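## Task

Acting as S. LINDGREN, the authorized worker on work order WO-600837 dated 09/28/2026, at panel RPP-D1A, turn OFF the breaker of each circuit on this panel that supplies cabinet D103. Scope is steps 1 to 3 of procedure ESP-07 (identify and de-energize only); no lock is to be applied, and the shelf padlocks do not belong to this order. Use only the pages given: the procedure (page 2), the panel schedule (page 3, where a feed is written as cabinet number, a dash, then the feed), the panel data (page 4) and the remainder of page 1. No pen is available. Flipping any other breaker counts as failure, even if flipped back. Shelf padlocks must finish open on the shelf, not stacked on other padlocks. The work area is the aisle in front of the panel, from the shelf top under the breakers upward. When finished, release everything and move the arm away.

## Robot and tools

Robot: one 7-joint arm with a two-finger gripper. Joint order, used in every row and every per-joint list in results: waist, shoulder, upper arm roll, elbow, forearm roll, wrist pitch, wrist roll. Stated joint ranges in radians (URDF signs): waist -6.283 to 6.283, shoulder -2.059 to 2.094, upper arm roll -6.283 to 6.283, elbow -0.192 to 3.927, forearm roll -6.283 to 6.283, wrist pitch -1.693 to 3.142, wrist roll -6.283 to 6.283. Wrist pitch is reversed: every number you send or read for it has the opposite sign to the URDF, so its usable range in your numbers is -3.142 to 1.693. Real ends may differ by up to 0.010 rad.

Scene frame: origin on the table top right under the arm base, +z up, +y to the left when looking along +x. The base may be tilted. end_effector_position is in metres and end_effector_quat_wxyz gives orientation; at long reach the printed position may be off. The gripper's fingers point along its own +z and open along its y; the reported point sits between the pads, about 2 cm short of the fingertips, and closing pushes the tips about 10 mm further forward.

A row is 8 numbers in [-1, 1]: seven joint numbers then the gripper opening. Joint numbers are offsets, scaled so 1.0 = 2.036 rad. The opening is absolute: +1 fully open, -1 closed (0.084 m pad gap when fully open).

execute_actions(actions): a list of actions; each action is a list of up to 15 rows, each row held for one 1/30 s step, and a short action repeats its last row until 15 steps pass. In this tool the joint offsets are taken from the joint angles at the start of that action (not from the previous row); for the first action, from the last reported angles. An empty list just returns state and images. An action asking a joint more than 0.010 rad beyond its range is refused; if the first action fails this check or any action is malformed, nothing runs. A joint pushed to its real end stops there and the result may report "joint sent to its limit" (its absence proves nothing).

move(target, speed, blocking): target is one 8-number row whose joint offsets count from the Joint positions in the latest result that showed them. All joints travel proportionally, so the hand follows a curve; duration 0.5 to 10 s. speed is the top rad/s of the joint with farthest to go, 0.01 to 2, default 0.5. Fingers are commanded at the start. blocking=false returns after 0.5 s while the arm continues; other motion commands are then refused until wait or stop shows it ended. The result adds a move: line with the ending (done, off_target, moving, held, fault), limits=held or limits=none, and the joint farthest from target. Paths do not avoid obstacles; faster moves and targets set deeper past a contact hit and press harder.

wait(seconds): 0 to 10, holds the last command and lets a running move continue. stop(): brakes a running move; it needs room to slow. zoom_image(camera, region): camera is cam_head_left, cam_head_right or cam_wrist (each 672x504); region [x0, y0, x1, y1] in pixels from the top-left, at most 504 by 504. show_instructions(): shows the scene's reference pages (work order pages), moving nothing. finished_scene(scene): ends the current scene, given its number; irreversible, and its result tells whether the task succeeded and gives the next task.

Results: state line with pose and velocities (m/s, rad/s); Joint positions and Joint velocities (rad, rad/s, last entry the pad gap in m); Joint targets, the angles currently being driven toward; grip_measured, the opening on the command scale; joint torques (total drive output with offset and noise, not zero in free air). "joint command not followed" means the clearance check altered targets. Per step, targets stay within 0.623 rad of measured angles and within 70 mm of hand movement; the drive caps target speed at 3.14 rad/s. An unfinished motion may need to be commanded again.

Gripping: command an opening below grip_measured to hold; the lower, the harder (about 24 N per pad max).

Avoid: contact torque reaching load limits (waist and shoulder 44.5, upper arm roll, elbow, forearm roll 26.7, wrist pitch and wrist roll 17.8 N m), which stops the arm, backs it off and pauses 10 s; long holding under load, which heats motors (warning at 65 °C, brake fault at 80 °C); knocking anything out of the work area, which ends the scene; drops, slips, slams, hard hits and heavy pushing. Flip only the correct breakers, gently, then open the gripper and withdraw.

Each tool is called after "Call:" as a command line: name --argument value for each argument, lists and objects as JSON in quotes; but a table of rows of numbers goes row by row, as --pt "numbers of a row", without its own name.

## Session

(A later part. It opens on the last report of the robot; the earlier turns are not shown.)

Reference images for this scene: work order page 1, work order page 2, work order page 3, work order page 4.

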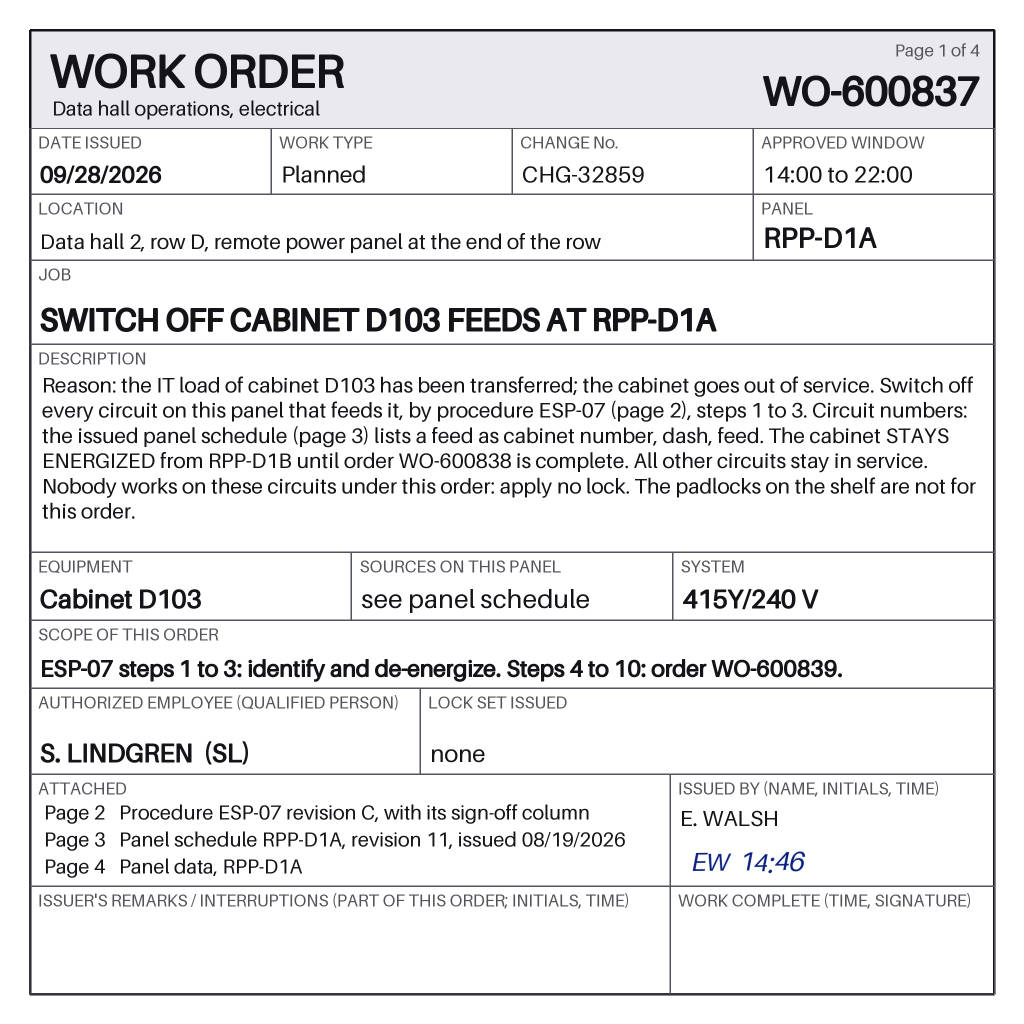

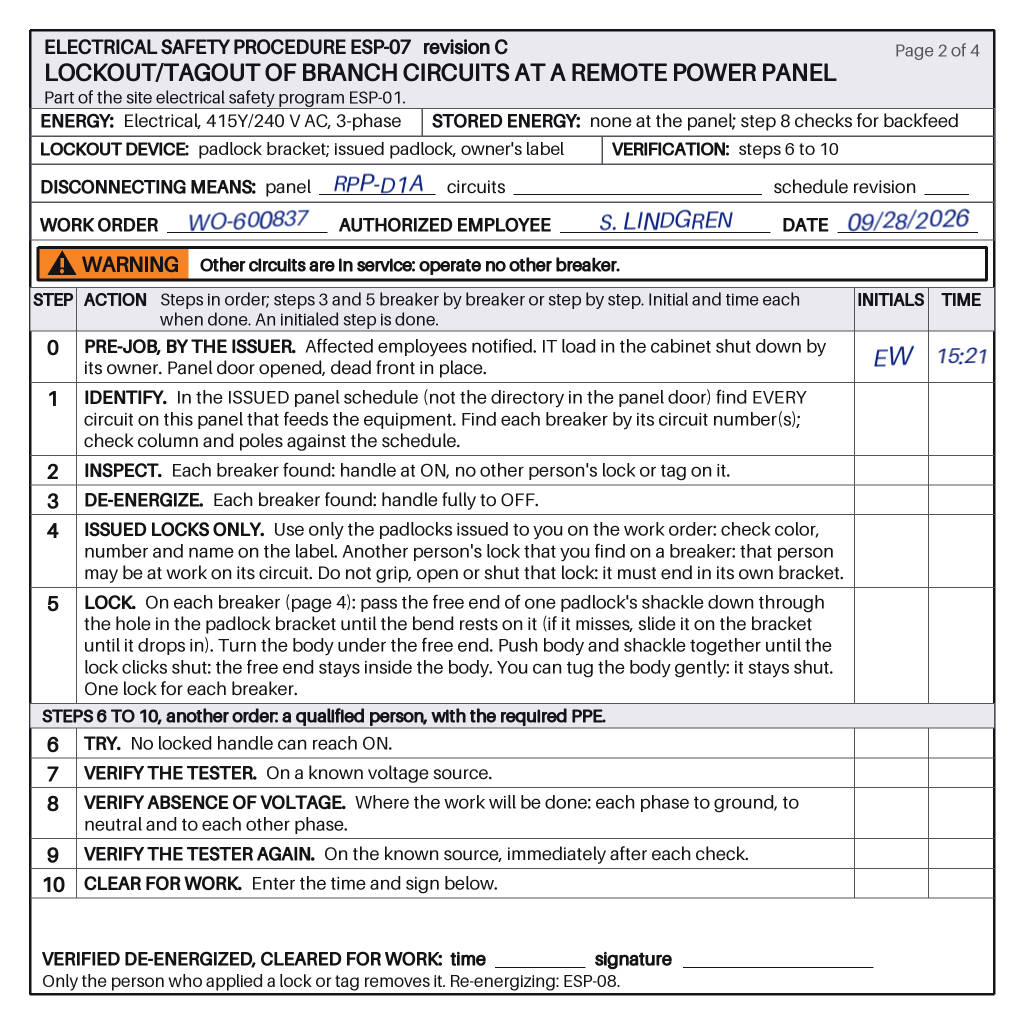

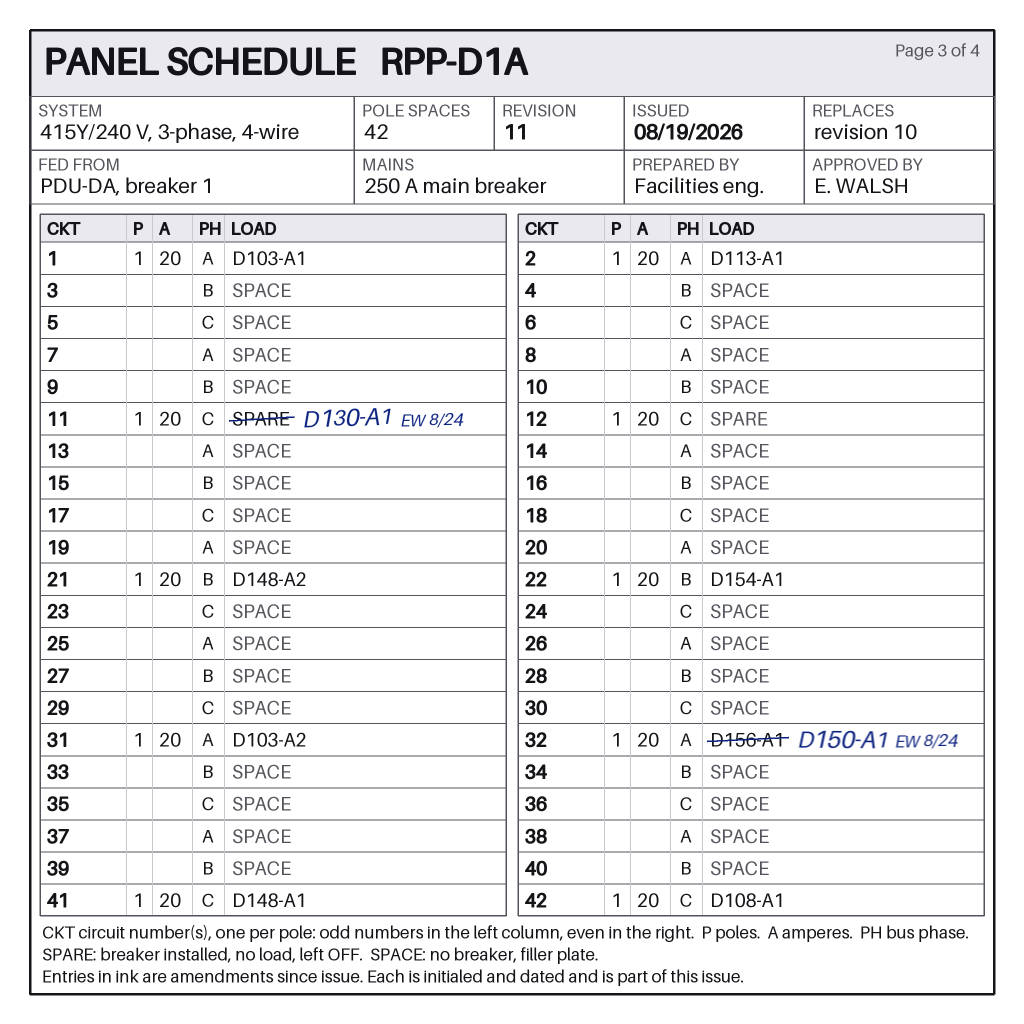

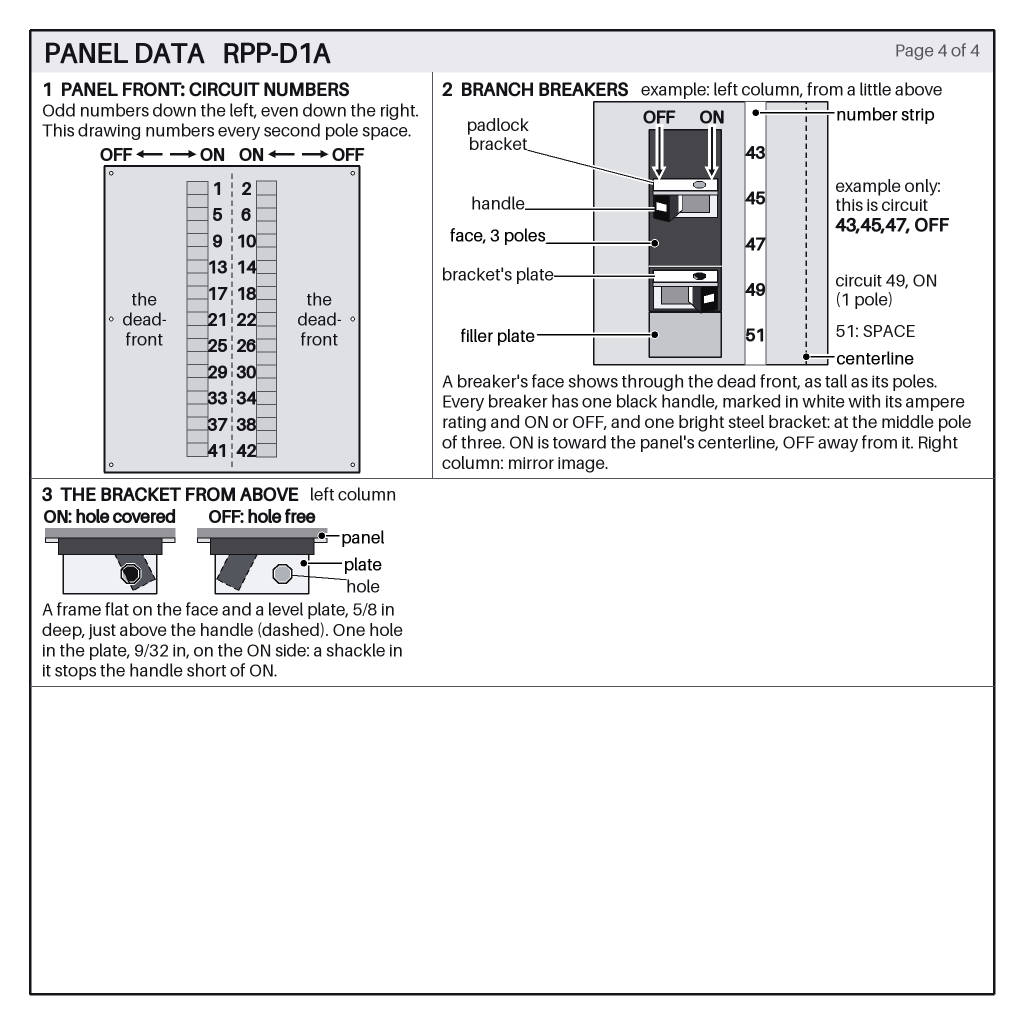

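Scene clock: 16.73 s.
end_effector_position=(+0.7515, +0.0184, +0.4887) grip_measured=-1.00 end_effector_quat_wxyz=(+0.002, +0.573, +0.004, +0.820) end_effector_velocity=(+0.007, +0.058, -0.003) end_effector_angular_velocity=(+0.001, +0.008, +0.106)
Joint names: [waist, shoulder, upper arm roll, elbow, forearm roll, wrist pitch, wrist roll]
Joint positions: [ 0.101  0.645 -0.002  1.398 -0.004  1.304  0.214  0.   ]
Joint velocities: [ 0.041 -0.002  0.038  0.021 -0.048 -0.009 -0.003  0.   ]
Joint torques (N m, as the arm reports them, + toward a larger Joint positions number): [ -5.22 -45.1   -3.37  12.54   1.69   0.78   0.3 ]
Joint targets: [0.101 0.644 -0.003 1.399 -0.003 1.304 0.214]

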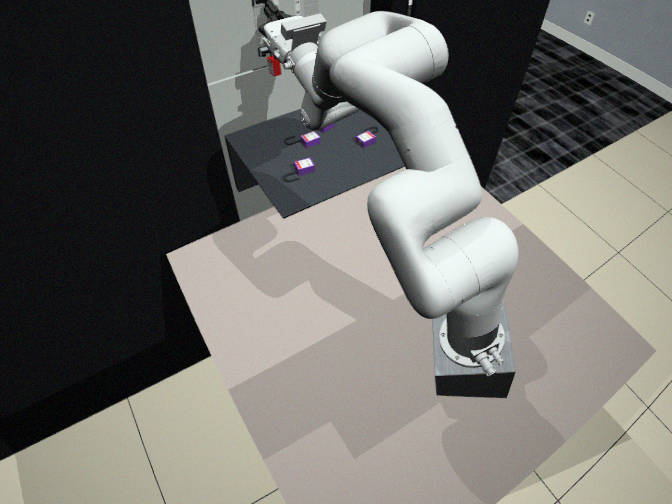

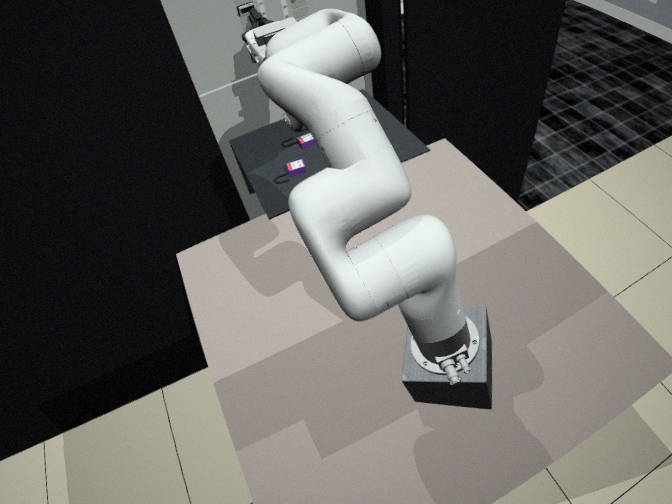

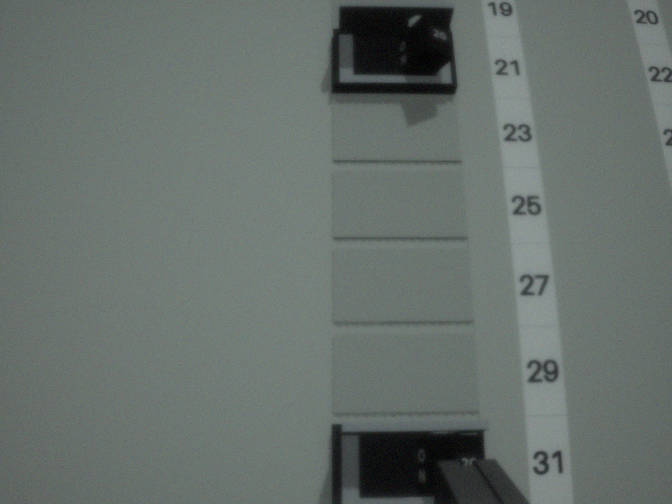

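Slipped past. Return, go deeper and slightly higher.

Call:
move --target '[-0.014,0.0025,0,0,0,0,0,-1]' --speed 0.06

Call:
move --target '[0,0.0045,0,0.014,0,-0.008,0,-1]' --speed 0.06

Scene clock: 21.10 s.
end_effector_position=(+0.7502, -0.0019, +0.4894) grip_measured=-1.00 end_effector_quat_wxyz=(+0.015, +0.572, -0.003, +0.820) end_effector_velocity=(+0.000, +0.002, -0.001) end_effector_angular_velocity=(+0.000, +0.002, +0.004)
Joint names: [waist, shoulder, upper arm roll, elbow, forearm roll, wrist pitch, wrist roll]
Joint positions: [ 0.073  0.65  -0.002  1.398 -0.004  1.304  0.214  0.   ]
Joint velocities: [ 0.002  0.001  0.001 -0.001 -0.002  0.001 -0.     0.   ]
Joint torques (N m, as the arm reports them, + toward a larger Joint positions number): [ -6.7  -42.33  -3.84  10.98   0.65   1.73   0.31]
Joint targets: [0.073 0.650 -0.002 1.398 -0.004 1.304 0.214]
move: done; limits=none; farthest joint: the waist, 0.000 radians from its target (0.028 radians at the start)

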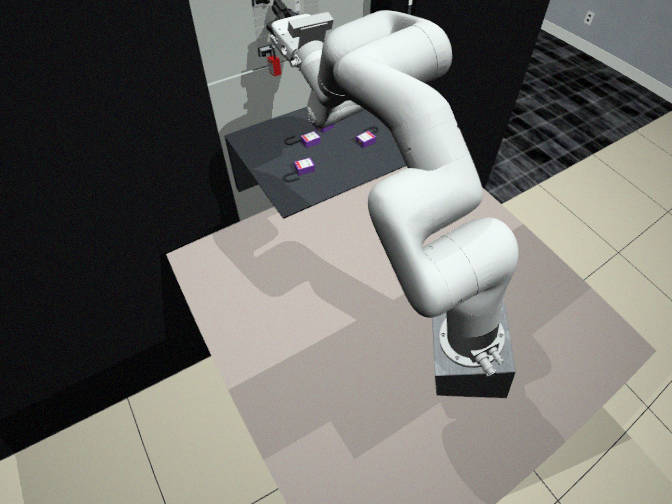

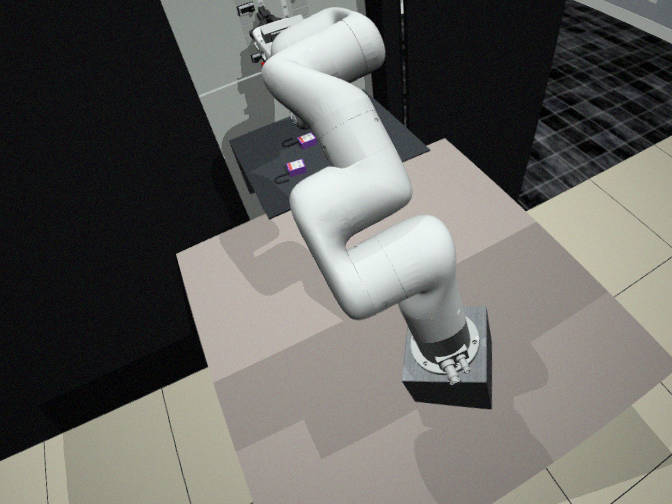

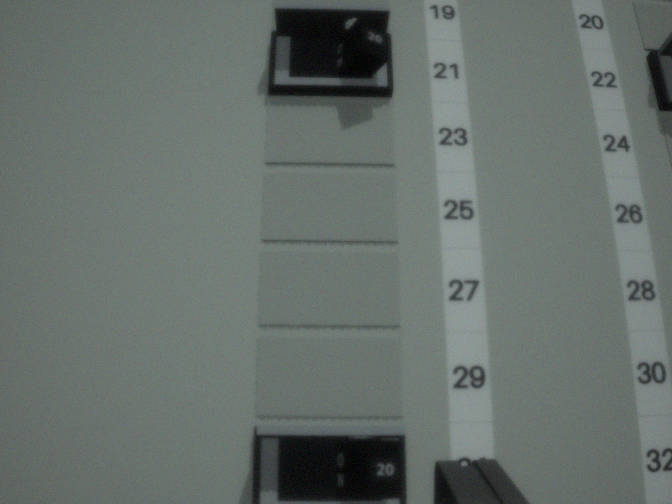

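Scene clock: 21.93 s.
end_effector_position=(+0.7557, -0.0018, +0.4928) grip_measured=-1.00 end_effector_quat_wxyz=(+0.015, +0.571, -0.003, +0.821) end_effector_velocity=(+0.000, -0.000, +0.001) end_effector_angular_velocity=(-0.001, -0.003, -0.000)
Joint names: [waist, shoulder, upper arm roll, elbow, forearm roll, wrist pitch, wrist roll]
Joint positions: [ 0.073  0.659 -0.002  1.427 -0.004  1.288  0.214  0.   ]
Joint velocities: [-0.001 -0.    -0.     0.003 -0.     0.     0.     0.   ]
Joint torques (N m, as the arm reports them, + toward a larger Joint positions number): [ -7.13 -42.21  -3.77  11.16   1.     1.78   0.1 ]
Joint targets: [0.073 0.659 -0.002 1.427 -0.004 1.288 0.214]
move: done; limits=none; farthest joint: the waist, 0.000 radians from its target (0.000 radians at the start)

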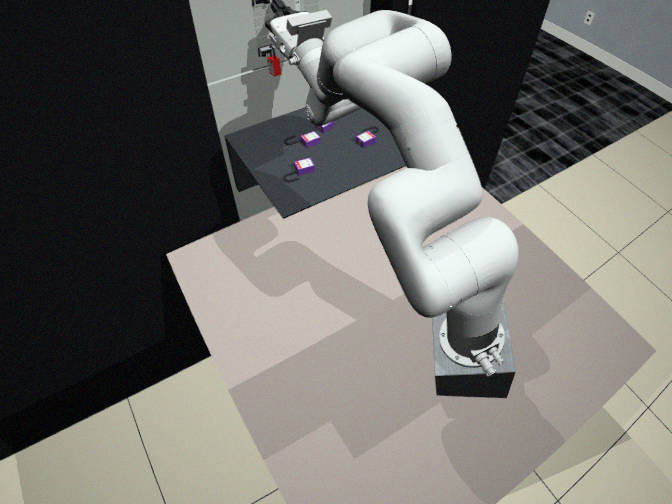

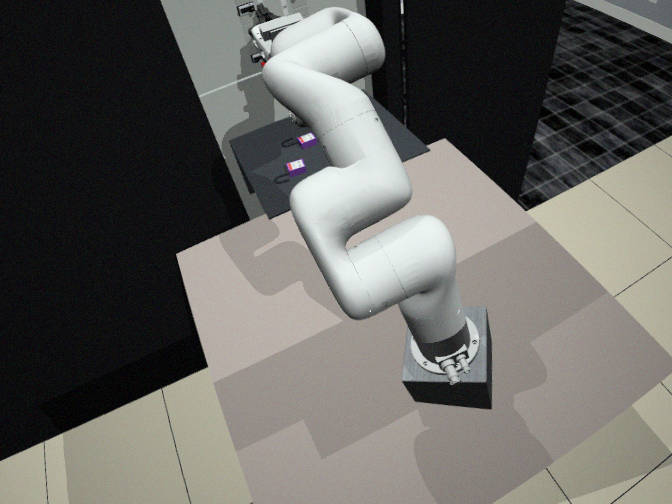

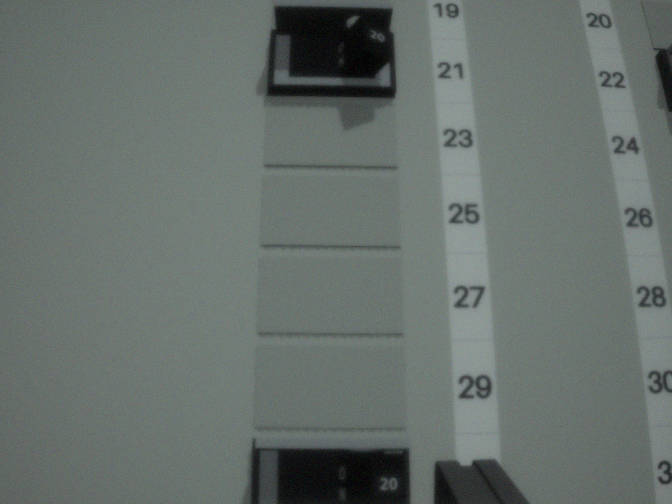

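Call:
move --target '[0.0155,-0.002,0,0,0,0,0,-1]' --speed 0.035

Scene clock: 23.37 s.
end_effector_position=(+0.7573, +0.0208, +0.4911) grip_measured=-1.00 end_effector_quat_wxyz=(+0.000, +0.572, +0.005, +0.820) end_effector_velocity=(-0.000, +0.000, -0.000) end_effector_angular_velocity=(+0.001, -0.000, -0.000)
Joint names: [waist, shoulder, upper arm roll, elbow, forearm roll, wrist pitch, wrist roll]
Joint positions: [ 0.104  0.655 -0.002  1.427 -0.004  1.288  0.214  0.   ]
Joint velocities: [ 0.001 -0.    -0.    -0.001  0.002  0.001  0.     0.   ]
Joint torques (N m, as the arm reports them, + toward a larger Joint positions number): [ -7.25 -42.29  -3.66  11.16   1.05   1.74   0.16]
Joint targets: [0.104 0.655 -0.002 1.427 -0.004 1.288 0.214]
move: done; limits=none; farthest joint: the waist, 0.000 radians from its target (0.032 radians at the start)

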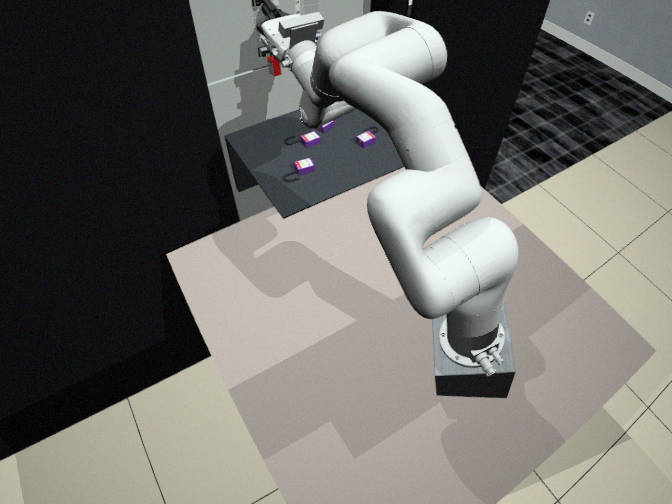

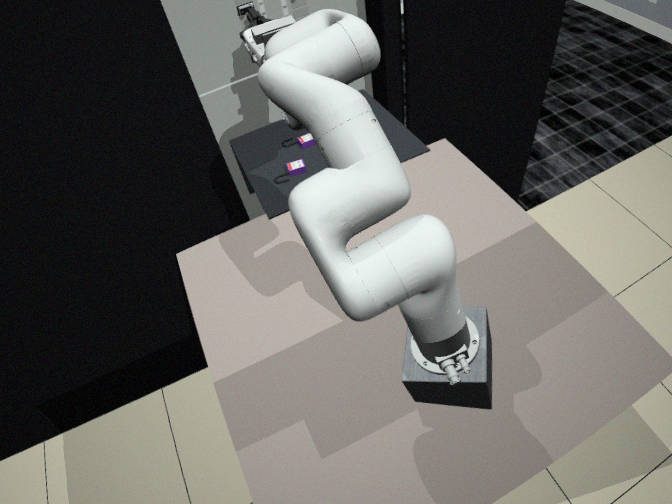

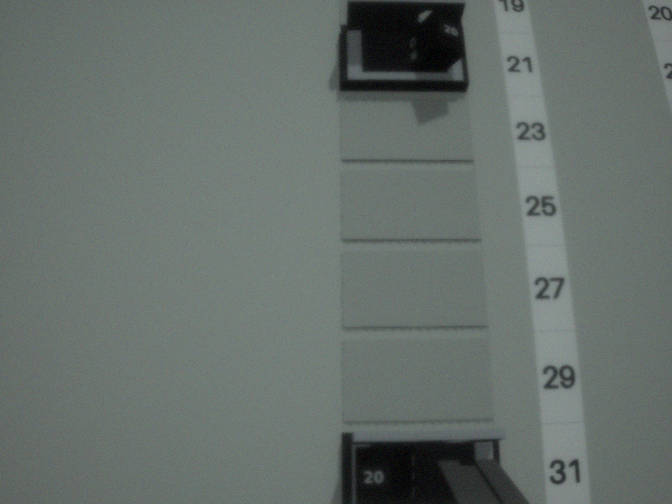

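Call:
move --target '[0,-0.25,0,-0.42,0,0.07,0,-1]' --speed 0.8

Scene clock: 25.27 s.
end_effector_position=(+0.5785, +0.0283, +0.4661) grip_measured=-1.00 end_effector_quat_wxyz=(+0.012, +0.650, -0.014, +0.759) end_effector_velocity=(-0.001, +0.000, +0.000) end_effector_angular_velocity=(-0.000, +0.001, +0.000)
Joint names: [waist, shoulder, upper arm roll, elbow, forearm roll, wrist pitch, wrist roll]
Joint positions: [ 0.104  0.146 -0.002  0.572 -0.004  1.431  0.214  0.   ]
Joint velocities: [ 0.    -0.003 -0.    -0.003 -0.    -0.001 -0.     0.   ]
Joint torques (N m, as the arm reports them, + toward a larger Joint positions number): [ -3.92 -26.04  -3.26   8.5    0.8    2.38   0.26]
Joint targets: [0.104 0.146 -0.002 0.572 -0.004 1.431 0.214]
move: done; limits=none; farthest joint: the waist, 0.000 radians from its target (0.000 radians at the start)

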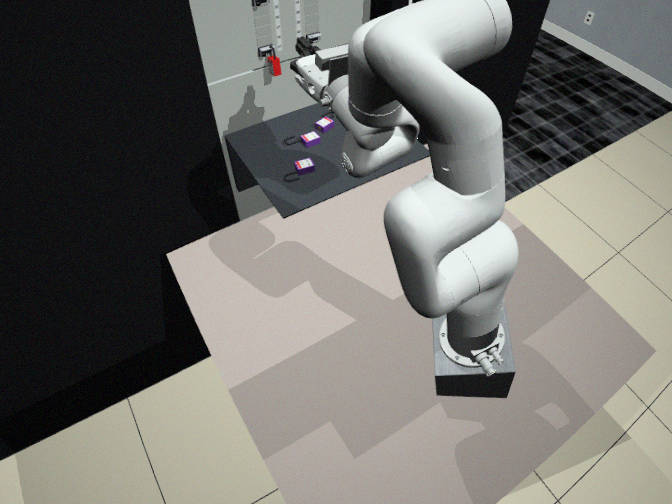

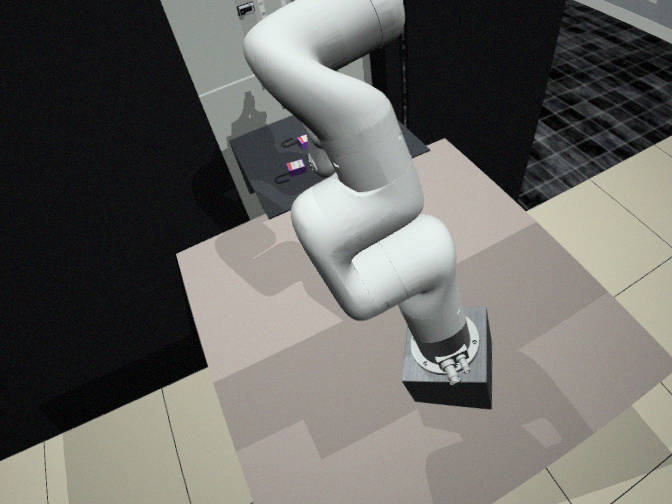

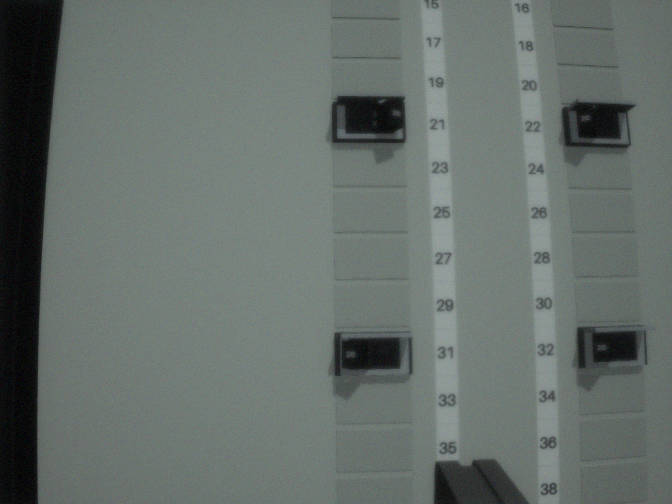

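Call:
finished_scene --scene 2

The scene is finished: the task was done.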